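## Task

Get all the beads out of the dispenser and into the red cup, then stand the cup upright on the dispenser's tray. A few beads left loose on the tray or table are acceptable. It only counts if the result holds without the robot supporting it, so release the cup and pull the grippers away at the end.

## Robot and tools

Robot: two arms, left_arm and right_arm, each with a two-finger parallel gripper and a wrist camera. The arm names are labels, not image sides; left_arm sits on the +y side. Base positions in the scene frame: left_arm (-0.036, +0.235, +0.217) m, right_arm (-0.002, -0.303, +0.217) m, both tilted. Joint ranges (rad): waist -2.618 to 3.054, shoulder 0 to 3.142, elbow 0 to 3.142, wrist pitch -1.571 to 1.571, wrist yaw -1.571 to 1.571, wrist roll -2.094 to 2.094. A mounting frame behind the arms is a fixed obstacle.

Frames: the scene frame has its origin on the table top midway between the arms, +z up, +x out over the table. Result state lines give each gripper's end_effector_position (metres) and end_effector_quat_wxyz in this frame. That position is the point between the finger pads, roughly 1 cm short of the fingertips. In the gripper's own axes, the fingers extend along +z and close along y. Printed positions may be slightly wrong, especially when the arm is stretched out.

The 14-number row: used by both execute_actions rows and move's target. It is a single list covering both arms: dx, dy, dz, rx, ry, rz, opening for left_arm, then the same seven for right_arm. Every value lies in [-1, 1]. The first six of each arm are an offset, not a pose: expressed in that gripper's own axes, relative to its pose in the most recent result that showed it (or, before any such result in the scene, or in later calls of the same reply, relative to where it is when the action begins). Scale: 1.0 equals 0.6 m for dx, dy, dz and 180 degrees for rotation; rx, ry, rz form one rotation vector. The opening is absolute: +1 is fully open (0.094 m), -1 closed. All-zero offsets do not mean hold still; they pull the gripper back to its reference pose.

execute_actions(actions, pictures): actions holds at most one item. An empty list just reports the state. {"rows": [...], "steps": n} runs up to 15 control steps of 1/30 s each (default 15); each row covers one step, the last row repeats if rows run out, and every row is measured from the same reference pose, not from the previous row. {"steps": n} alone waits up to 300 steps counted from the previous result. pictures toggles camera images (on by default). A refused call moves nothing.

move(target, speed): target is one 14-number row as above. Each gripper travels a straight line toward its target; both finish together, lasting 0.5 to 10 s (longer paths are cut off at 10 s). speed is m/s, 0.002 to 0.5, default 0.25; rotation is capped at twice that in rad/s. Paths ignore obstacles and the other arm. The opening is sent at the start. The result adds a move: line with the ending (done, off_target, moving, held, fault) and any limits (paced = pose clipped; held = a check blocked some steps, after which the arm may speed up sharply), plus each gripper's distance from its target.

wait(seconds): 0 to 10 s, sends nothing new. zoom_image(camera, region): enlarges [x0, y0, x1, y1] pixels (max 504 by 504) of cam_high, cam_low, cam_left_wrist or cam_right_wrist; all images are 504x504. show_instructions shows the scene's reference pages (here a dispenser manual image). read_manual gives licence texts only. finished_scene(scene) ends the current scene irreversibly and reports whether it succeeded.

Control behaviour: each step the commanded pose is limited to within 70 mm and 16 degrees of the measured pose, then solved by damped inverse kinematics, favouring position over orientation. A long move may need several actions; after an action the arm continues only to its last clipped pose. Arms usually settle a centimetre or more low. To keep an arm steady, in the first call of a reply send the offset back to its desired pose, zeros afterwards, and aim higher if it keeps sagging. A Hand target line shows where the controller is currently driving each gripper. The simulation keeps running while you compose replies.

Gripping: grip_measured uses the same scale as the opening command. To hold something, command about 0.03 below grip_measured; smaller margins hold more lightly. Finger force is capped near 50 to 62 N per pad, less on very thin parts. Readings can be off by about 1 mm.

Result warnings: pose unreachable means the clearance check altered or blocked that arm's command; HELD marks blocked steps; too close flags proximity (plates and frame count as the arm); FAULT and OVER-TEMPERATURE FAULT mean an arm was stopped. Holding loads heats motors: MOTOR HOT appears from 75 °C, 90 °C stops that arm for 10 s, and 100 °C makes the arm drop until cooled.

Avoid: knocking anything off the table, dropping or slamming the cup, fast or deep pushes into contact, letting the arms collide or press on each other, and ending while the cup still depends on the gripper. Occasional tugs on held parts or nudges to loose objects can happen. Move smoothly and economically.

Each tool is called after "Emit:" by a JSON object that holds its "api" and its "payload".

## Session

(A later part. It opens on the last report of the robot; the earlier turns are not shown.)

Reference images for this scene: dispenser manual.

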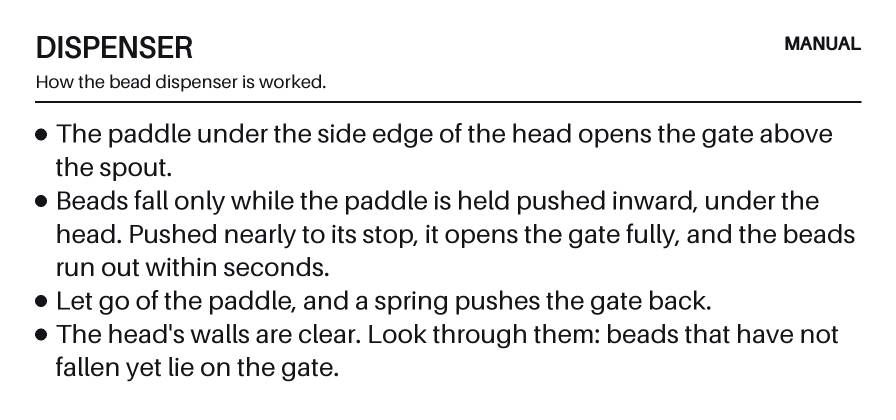

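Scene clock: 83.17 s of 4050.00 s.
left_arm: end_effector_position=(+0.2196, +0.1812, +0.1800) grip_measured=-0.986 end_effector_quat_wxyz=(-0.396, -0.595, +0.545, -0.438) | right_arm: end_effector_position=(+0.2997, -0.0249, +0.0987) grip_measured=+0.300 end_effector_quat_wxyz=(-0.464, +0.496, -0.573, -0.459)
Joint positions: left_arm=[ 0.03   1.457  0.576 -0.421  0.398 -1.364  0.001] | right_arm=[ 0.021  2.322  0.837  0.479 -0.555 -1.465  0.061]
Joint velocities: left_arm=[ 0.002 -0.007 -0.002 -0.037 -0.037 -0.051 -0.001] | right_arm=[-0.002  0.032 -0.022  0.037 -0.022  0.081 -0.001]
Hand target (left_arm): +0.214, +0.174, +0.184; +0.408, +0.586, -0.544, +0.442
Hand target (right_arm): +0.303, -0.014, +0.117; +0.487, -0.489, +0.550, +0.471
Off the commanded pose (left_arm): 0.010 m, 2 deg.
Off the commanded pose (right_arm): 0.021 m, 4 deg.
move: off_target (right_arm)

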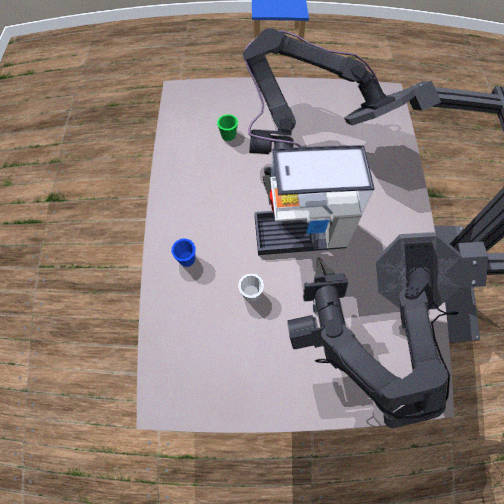

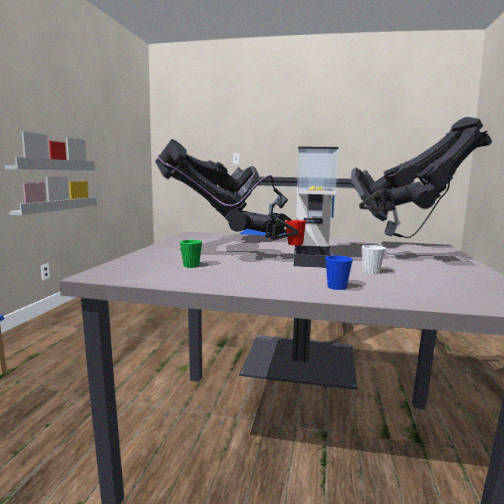

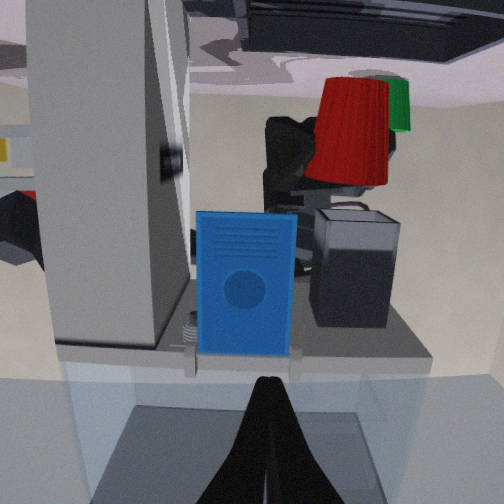

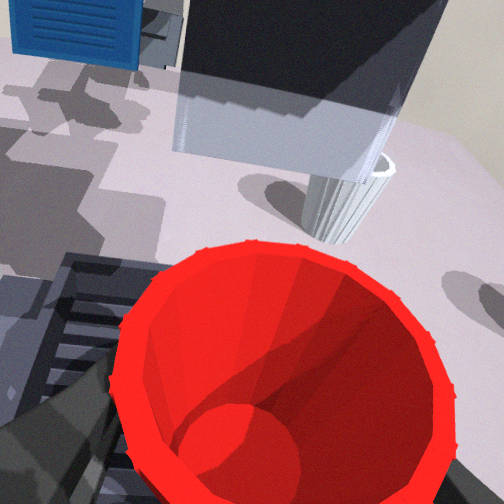

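Emit:
{"api": "move", "payload": {"target": [0.01,0.01,0.008,-0.005,0.008,0,-1,-0.012,0.015,0.11,0,-0.022,-0.005,0.1], "speed": 0.035}}

Emit:
{"api": "zoom_image", "payload": {"camera": "cam_low", "region": [240,170,380,280]}}

Scene clock: 88.70 s of 4050.00 s.
left_arm: end_effector_position=(+0.2195, +0.1812, +0.1799) grip_measured=-0.986 end_effector_quat_wxyz=(-0.396, -0.595, +0.546, -0.438) | right_arm: end_effector_position=(+0.2930, +0.0290, +0.0750) grip_measured=+0.300 end_effector_quat_wxyz=(-0.461, +0.493, -0.580, -0.457)
Joint positions: left_arm=[ 0.03   1.457  0.576 -0.421  0.397 -1.364  0.001] | right_arm=[ 0.076  2.559  0.978  0.613 -0.514 -1.394  0.061]
Joint velocities: left_arm=[-0.012  0.002 -0.007  0.007  0.007  0.051  0.   ] | right_arm=[-0.012  0.017 -0.007  0.007  0.037 -0.022 -0.001]
Hand target (left_arm): +0.214, +0.175, +0.184; +0.407, +0.586, -0.544, +0.441
Hand target (right_arm): +0.295, +0.041, +0.097; +0.487, -0.485, +0.552, +0.472
Off the commanded pose (left_arm): 0.010 m, 2 deg.
Off the commanded pose (right_arm): 0.025 m, 5 deg.
After step 90, 0.33 s passed at rest.
move: off_target (right_arm)

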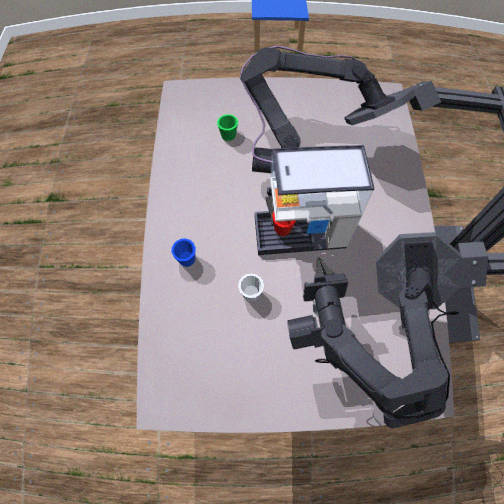

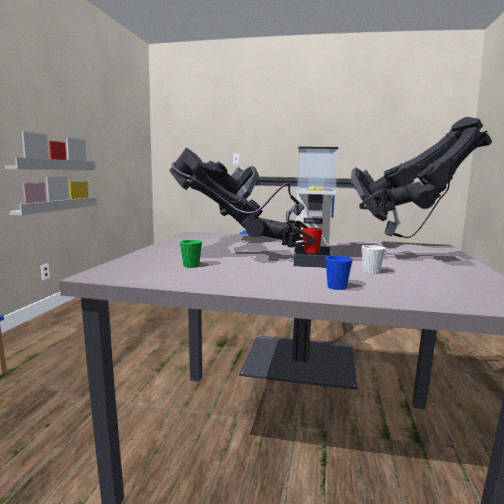

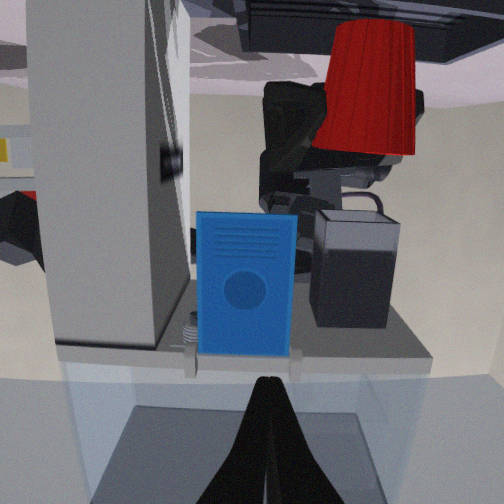

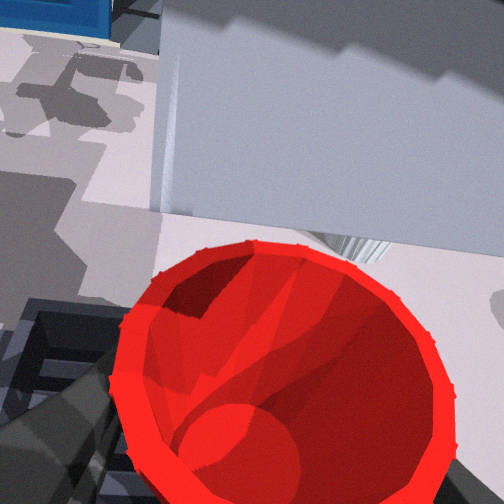

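Region (240, 170, 380, 280) of cam_low's 504x504 image, scaled by 3.600, with more detail than that image has; it fills the top 396 rows of this view, and the rest is white.

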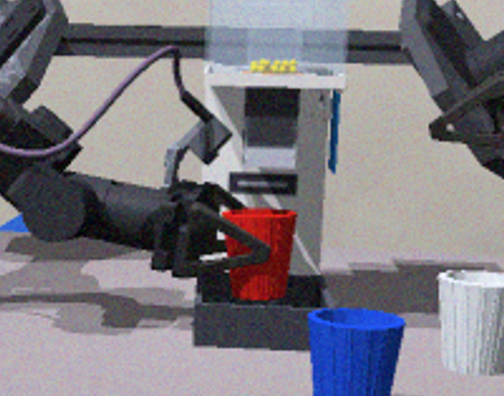

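Emit:
{"api": "move", "payload": {"target": [0.038,0.03,0.13,-0.02,0.015,0,-1,-0.022,0,0.03,0,-0.024,-0.005,0.1], "speed": 0.06}}

Emit:
{"api": "zoom_image", "payload": {"camera": "cam_low", "region": [240,170,380,280]}}

Scene clock: 98.53 s of 4050.00 s.
left_arm: end_effector_position=(+0.2173, +0.1038, +0.1756) grip_measured=-0.986 end_effector_quat_wxyz=(-0.420, -0.579, +0.546, -0.437) | right_arm: end_effector_position=(+0.2944, +0.0344, +0.0612) grip_measured=+0.300 end_effector_quat_wxyz=(-0.458, +0.488, -0.589, -0.452)
Joint positions: left_arm=[-0.146  1.76   0.526 -0.05   0.382 -1.532  0.001] | right_arm=[ 0.061  2.608  1.015  0.632 -0.509 -1.389  0.061]
Joint velocities: left_arm=[ 0.007  0.002 -0.007  0.022 -0.037  0.007  0.   ] | right_arm=[-0.017  0.002 -0.022 -0.037 -0.081 -0.051  0.001]
Hand target (left_arm): +0.209, +0.098, +0.178; +0.426, +0.572, -0.550, +0.435
Hand target (right_arm): +0.295, +0.048, +0.085; +0.485, -0.480, +0.559, +0.471
Off the commanded pose (left_arm): 0.010 m, 1 deg.
Off the commanded pose (right_arm): 0.028 m, 5 deg.
After step 90, 4.90 s passed at rest.
move: off_target (right_arm)

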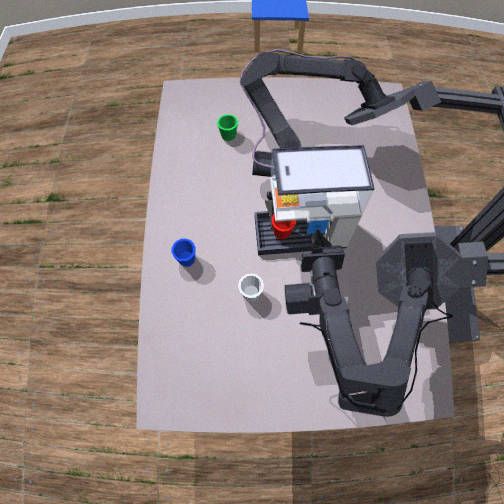

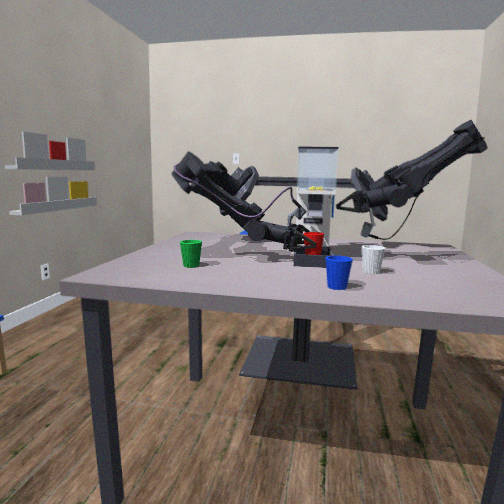

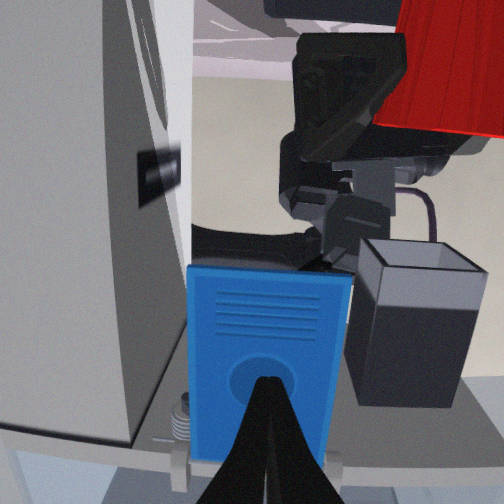

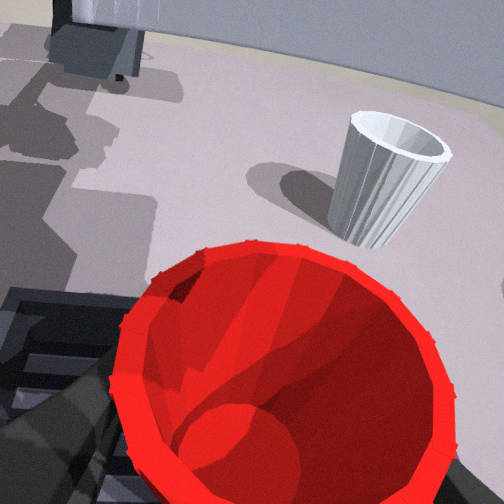

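Region (240, 170, 380, 280) of cam_low's 504x504 image, scaled by 3.600, with more detail than that image has; it fills the top 396 rows of this view, and the rest is white.

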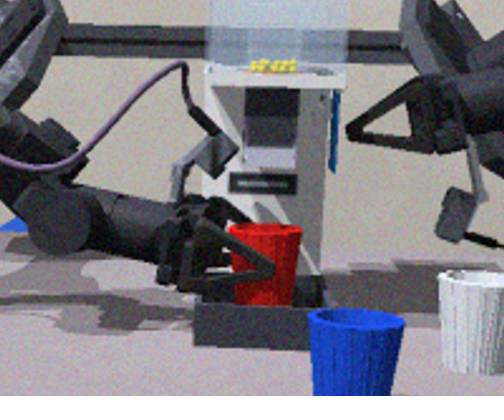

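Emit:
{"api": "move", "payload": {"target": [0.012,0.012,0.055,-0.005,0.008,0,-1,-0.03,0.008,0.012,0,-0.02,-0.008,0.1], "speed": 0.02}}

Scene clock: 103.90 s of 4050.00 s.
left_arm: end_effector_position=(+0.2172, +0.0780, +0.1676) grip_measured=-0.986 end_effector_quat_wxyz=(-0.422, -0.582, +0.542, -0.435) | right_arm: end_effector_position=(+0.3020, +0.0317, +0.0575) grip_measured=+0.300 end_effector_quat_wxyz=(-0.466, +0.487, -0.596, -0.438)
Joint positions: left_arm=[-0.184  1.893  0.526  0.099  0.372 -1.583  0.001] | right_arm=[ 0.054  2.608  1.015  0.663 -0.497 -1.391  0.061]
Joint velocities: left_arm=[-0.002 -0.002  0.002  0.051 -0.007  0.007 -0.   ] | right_arm=[ 0.007  0.007  0.017 -0.051  0.007 -0.066  0.   ]
Hand target (left_arm): +0.211, +0.070, +0.174; +0.431, +0.570, -0.544, +0.440
Hand target (right_arm): +0.292, +0.044, +0.078; +0.482, -0.482, +0.569, +0.461
Off the commanded pose (left_arm): 0.012 m, 2 deg.
Off the commanded pose (right_arm): 0.026 m, 5 deg.
After step 90, 0.40 s passed at rest.
move: off_target (left_arm, right_arm)

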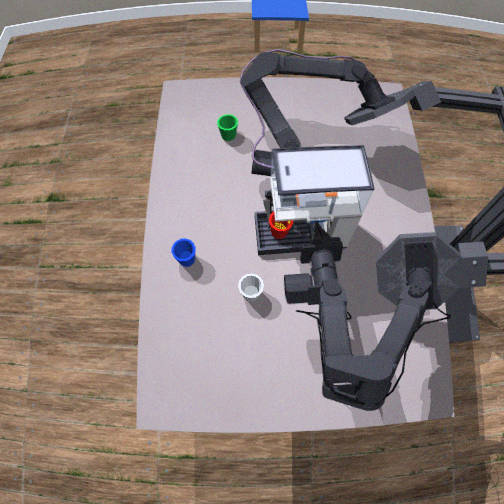

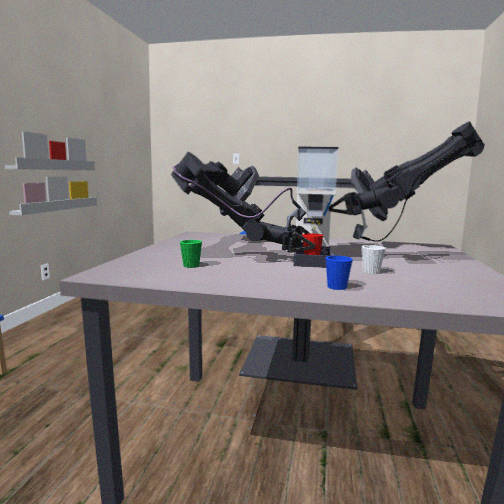

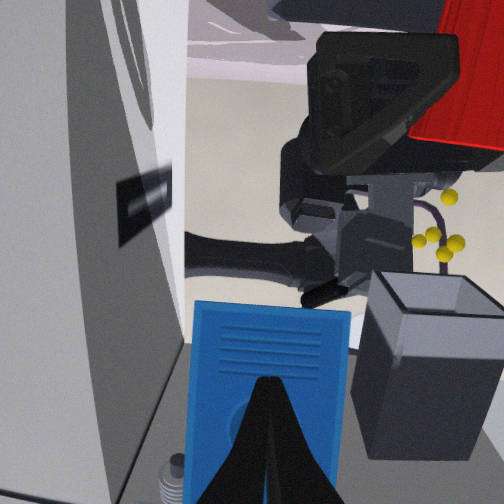

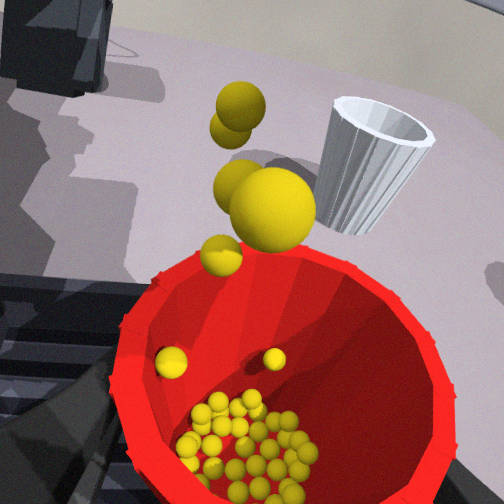

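Emit:
{"api": "move", "payload": {"target": [-0.02,0,-0.2,0,0.008,0,-1,-0.035,0.015,0.012,-0.008,-0.022,-0.005,1], "speed": 0.12}}

Emit:
{"api": "zoom_image", "payload": {"camera": "cam_high", "region": [240,150,390,280]}}

Scene clock: 108.33 s of 4050.00 s.
left_arm: end_effector_position=(+0.2040, +0.1936, +0.1797) grip_measured=-0.986 end_effector_quat_wxyz=(-0.433, -0.580, +0.542, -0.428) | right_arm: end_effector_position=(+0.3019, +0.0336, +0.0633) grip_measured=+1.000 end_effector_quat_wxyz=(-0.473, +0.484, -0.588, -0.444)
Joint positions: left_arm=[ 0.109  1.459  0.617 -0.574  0.441 -1.275  0.001] | right_arm=[ 0.059  2.608  1.015  0.666 -0.52  -1.391  0.094]
Joint velocities: left_arm=[-0.022 -0.007  0.007 -0.007  0.051 -0.022  0.001] | right_arm=[-0.002 -0.002  0.012  0.037  0.007 -0.022  0.   ]
Hand target (left_arm): +0.211, +0.199, +0.187; +0.429, +0.576, -0.538, +0.442
Hand target (right_arm): +0.296, +0.043, +0.077; +0.483, -0.482, +0.570, +0.458
Off the commanded pose (left_arm): 0.011 m, 2 deg.
Off the commanded pose (right_arm): 0.018 m, 3 deg.
move: off_target (left_arm, right_arm)

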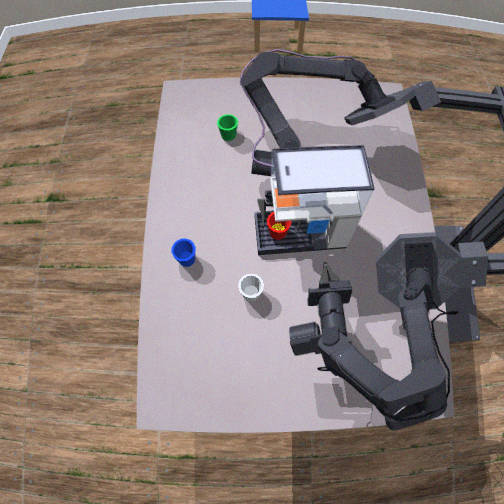

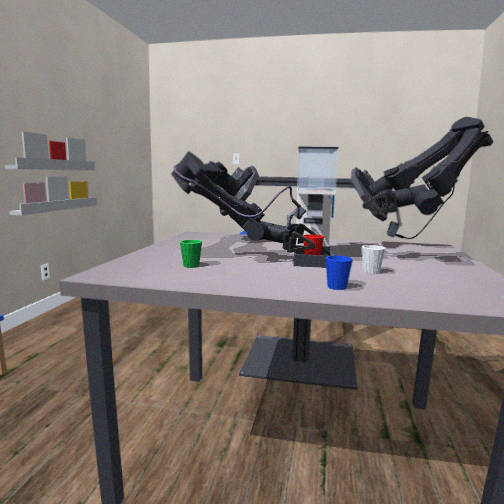

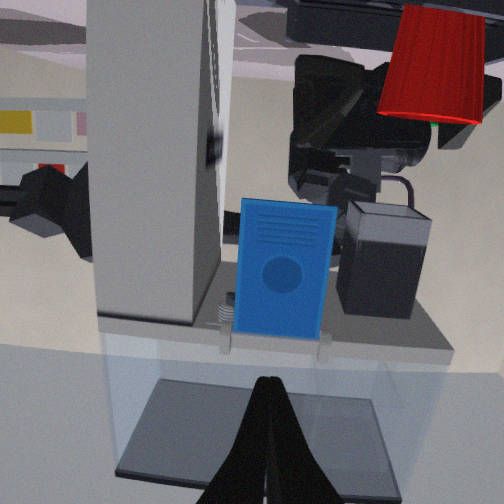

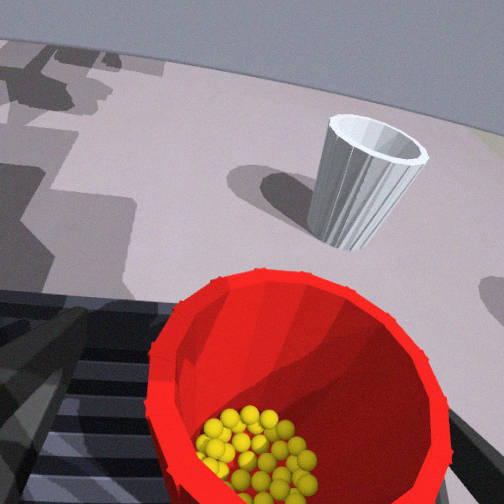

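Region (240, 150, 390, 280) of cam_high's 504x504 image, scaled by 3.360, with more detail than that image has; it fills the top 437 rows of this view, and the rest is white.

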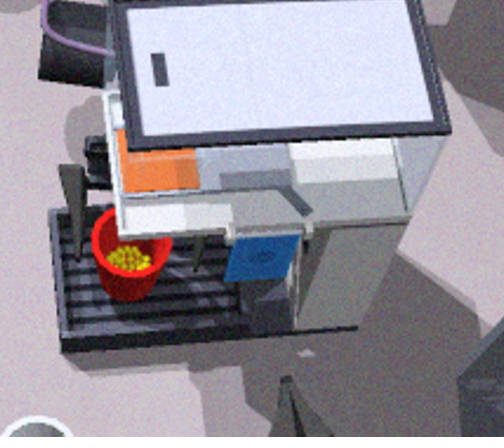

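Emit:
{"api": "execute_actions", "payload": {"actions": [{"rows":[[0.01,0,0,0,0.008,0,-1,-0.03,0,-0.01,0,-0.018,0,1],[0.01,0,0,0,0.008,0,-1,-0.03,0,-0.02,0,-0.018,0,1],[0.01,0,0,0,0.008,0,-1,-0.032,0,-0.03,0,-0.018,0,1],[0.01,0,0,0,0.008,0,-1,-0.034,0,-0.04,0,-0.018,0,1],[0.01,0,0,0,0.008,0,-1,-0.036,0,-0.05,0,-0.018,0,1],[0.01,0,0,0,0.008,0,-1,-0.038,0,-0.06,0,-0.018,0,1],[0.01,0,0,0,0.008,0,-1,-0.04,0,-0.07,0,-0.018,0,1],[0.01,0,0,0,0.008,0,-1,-0.04,0,-0.08,0,-0.018,0,1]],"steps":15}], "pictures": false}}

Emit:
{"api": "move", "payload": {"target": [0.01,0,0,0,0.008,0,-1,-0.08,0,-0.2,0,-0.018,0,1], "speed": 0.12}}

Scene clock: 114.63 s of 4050.00 s.
left_arm: end_effector_position=(+0.2037, +0.1935, +0.1799) grip_measured=-0.986 end_effector_quat_wxyz=(-0.433, -0.579, +0.542, -0.428) | right_arm: end_effector_position=(+0.3072, -0.0117, +0.0794) grip_measured=+1.000 end_effector_quat_wxyz=(-0.484, +0.468, -0.594, -0.441)
Joint positions: left_arm=[ 0.109  1.459  0.617 -0.576  0.441 -1.274  0.001] | right_arm=[ 0.003  2.44   0.864  0.664 -0.566 -1.409  0.094]
Joint velocities: left_arm=[ 0.002 -0.002 -0.012 -0.051 -0.037  0.051  0.001] | right_arm=[ 0.007  0.012  0.007  0.022 -0.022  0.11   0.   ]
Hand target (left_arm): +0.204, +0.192, +0.185; +0.439, +0.574, -0.537, +0.435
Hand target (right_arm): +0.299, -0.010, +0.094; +0.490, -0.470, +0.574, +0.457
Off the commanded pose (left_arm): 0.006 m, 1 deg.
Off the commanded pose (right_arm): 0.018 m, 3 deg.
Steps of this call (steps 1 to 90: nothing new was sent; then 2.80 s passed at rest; steps 91 to 105: all 15 steps of this action). Readings (end_effector_position):
91: left_arm (+0.2037, +0.1935, +0.1799) | right_arm (+0.3016, +0.0335, +0.0637)
92: left_arm (+0.2037, +0.1935, +0.1799) | right_arm (+0.3009, +0.0325, +0.0645)
94: left_arm (+0.2037, +0.1935, +0.1799) | right_arm (+0.2972, +0.0265, +0.0673)
98: left_arm (+0.2037, +0.1935, +0.1799) | right_arm (+0.2948, +0.0049, +0.0743)
105: the state above

Scene clock: 116.57 s of 4050.00 s.
left_arm: end_effector_position=(+0.2036, +0.1936, +0.1798) grip_measured=-0.986 end_effector_quat_wxyz=(-0.433, -0.579, +0.543, -0.428) | right_arm: end_effector_position=(+0.2994, -0.1235, +0.1320) grip_measured=+1.000 end_effector_quat_wxyz=(-0.493, +0.458, -0.591, -0.445)
Joint positions: left_arm=[ 0.109  1.459  0.617 -0.576  0.44  -1.274  0.001] | right_arm=[-0.138  1.905  0.58   0.348 -0.673 -1.535  0.094]
Joint velocities: left_arm=[-0.002  0.002  0.012 -0.037  0.007  0.007  0.001] | right_arm=[ 0.007  0.007 -0.002 -0.11  -0.066 -0.022  0.   ]
Hand target (left_arm): +0.204, +0.192, +0.186; +0.440, +0.574, -0.537, +0.435
Hand target (right_arm): +0.293, -0.124, +0.143; +0.500, -0.456, +0.578, +0.456
Off the commanded pose (left_arm): 0.006 m, 1 deg.
Off the commanded pose (right_arm): 0.014 m, 2 deg.
move: off_target (right_arm)

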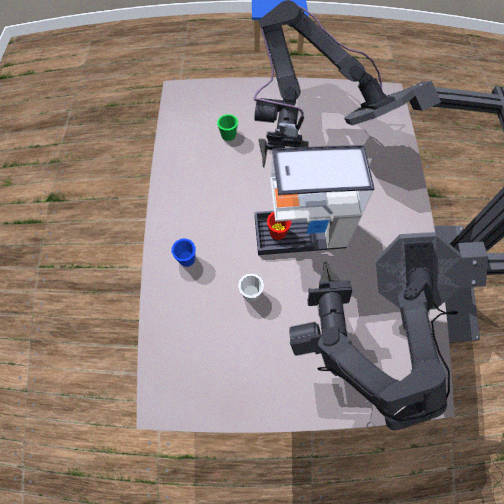

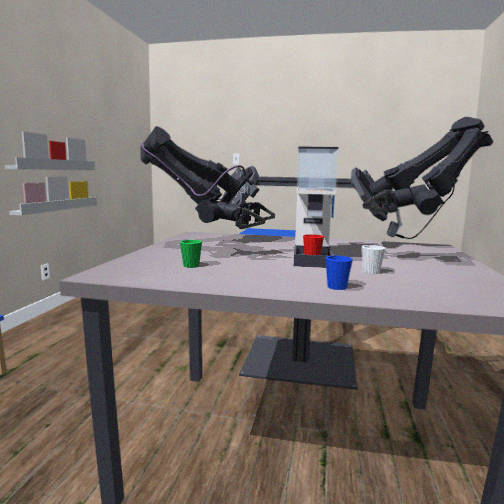

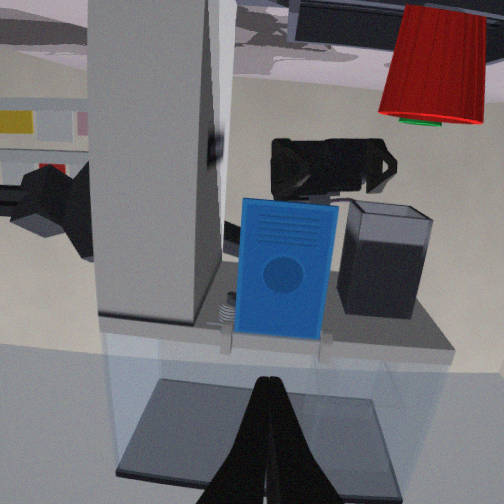

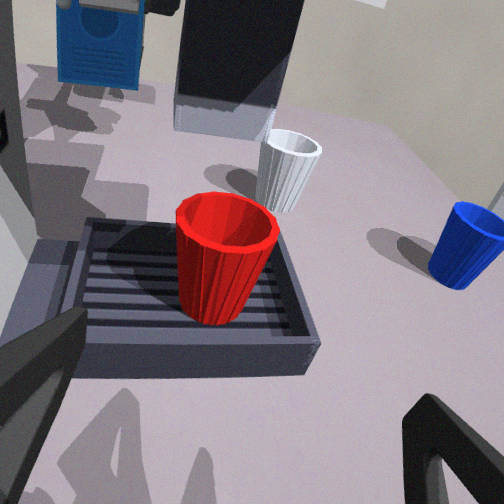

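Emit:
{"api": "execute_actions", "payload": {"actions": []}}

Scene clock: 119.93 s of 4050.00 s.
left_arm: end_effector_position=(+0.2036, +0.1936, +0.1798) grip_measured=-0.986 end_effector_quat_wxyz=(-0.433, -0.579, +0.543, -0.428) | right_arm: end_effector_position=(+0.2989, -0.1234, +0.1320) grip_measured=+1.000 end_effector_quat_wxyz=(-0.492, +0.459, -0.591, -0.446)
Joint positions: left_arm=[ 0.109  1.459  0.617 -0.576  0.44  -1.274  0.001] | right_arm=[-0.138  1.905  0.58   0.345 -0.673 -1.536  0.094]
Joint velocities: left_arm=[ 0.017 -0.017  0.002 -0.007 -0.022 -0.037  0.   ] | right_arm=[ 0.002 -0.007  0.007 -0.022  0.022 -0.022  0.   ]
Hand target (left_arm): +0.204, +0.192, +0.186; +0.440, +0.574, -0.537, +0.435
Hand target (right_arm): +0.293, -0.124, +0.143; +0.500, -0.456, +0.578, +0.456
Off the commanded pose (left_arm): 0.006 m, 1 deg.
Off the commanded pose (right_arm): 0.014 m, 2 deg.
Steps of this call (steps 1 to 90: nothing new was sent; then 0.37 s passed at rest). Readings (end_effector_position):
1: left_arm (+0.2036, +0.1936, +0.1798) | right_arm (+0.2993, -0.1235, +0.1320)
2: left_arm (+0.2036, +0.1936, +0.1798) | right_arm (+0.2992, -0.1234, +0.1320)
4: left_arm (+0.2036, +0.1936, +0.1798) | right_arm (+0.2991, -0.1234, +0.1320)
8: left_arm (+0.2036, +0.1936, +0.1798) | right_arm (+0.2990, -0.1234, +0.1320)
90: the state above

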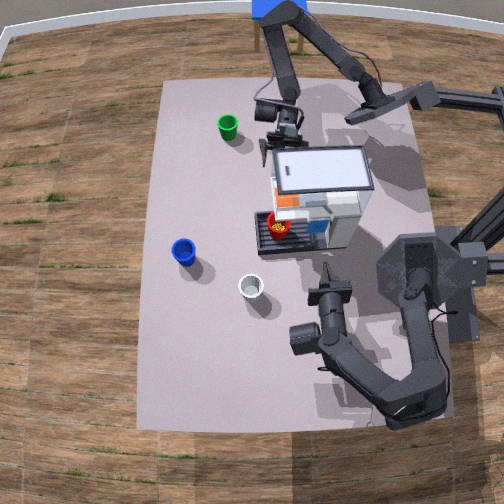

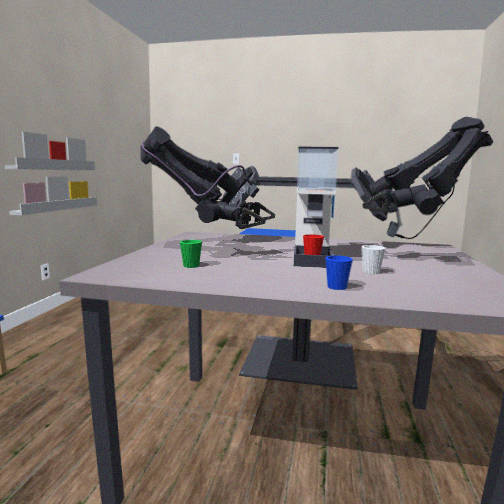

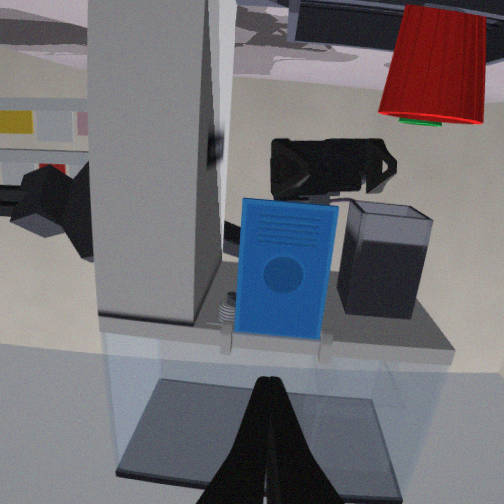

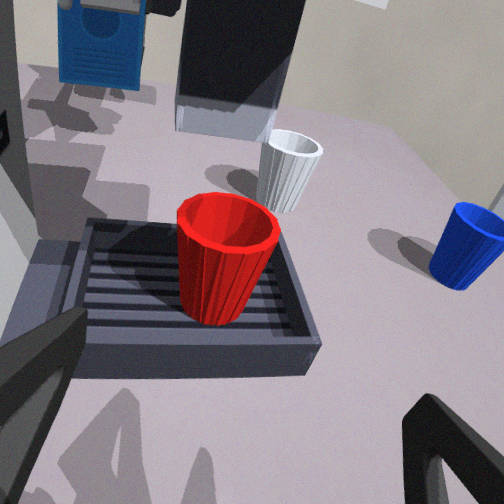

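Emit:
{"api": "finished_scene", "payload": {"scene": 2}}

The scene is finished: the task was done.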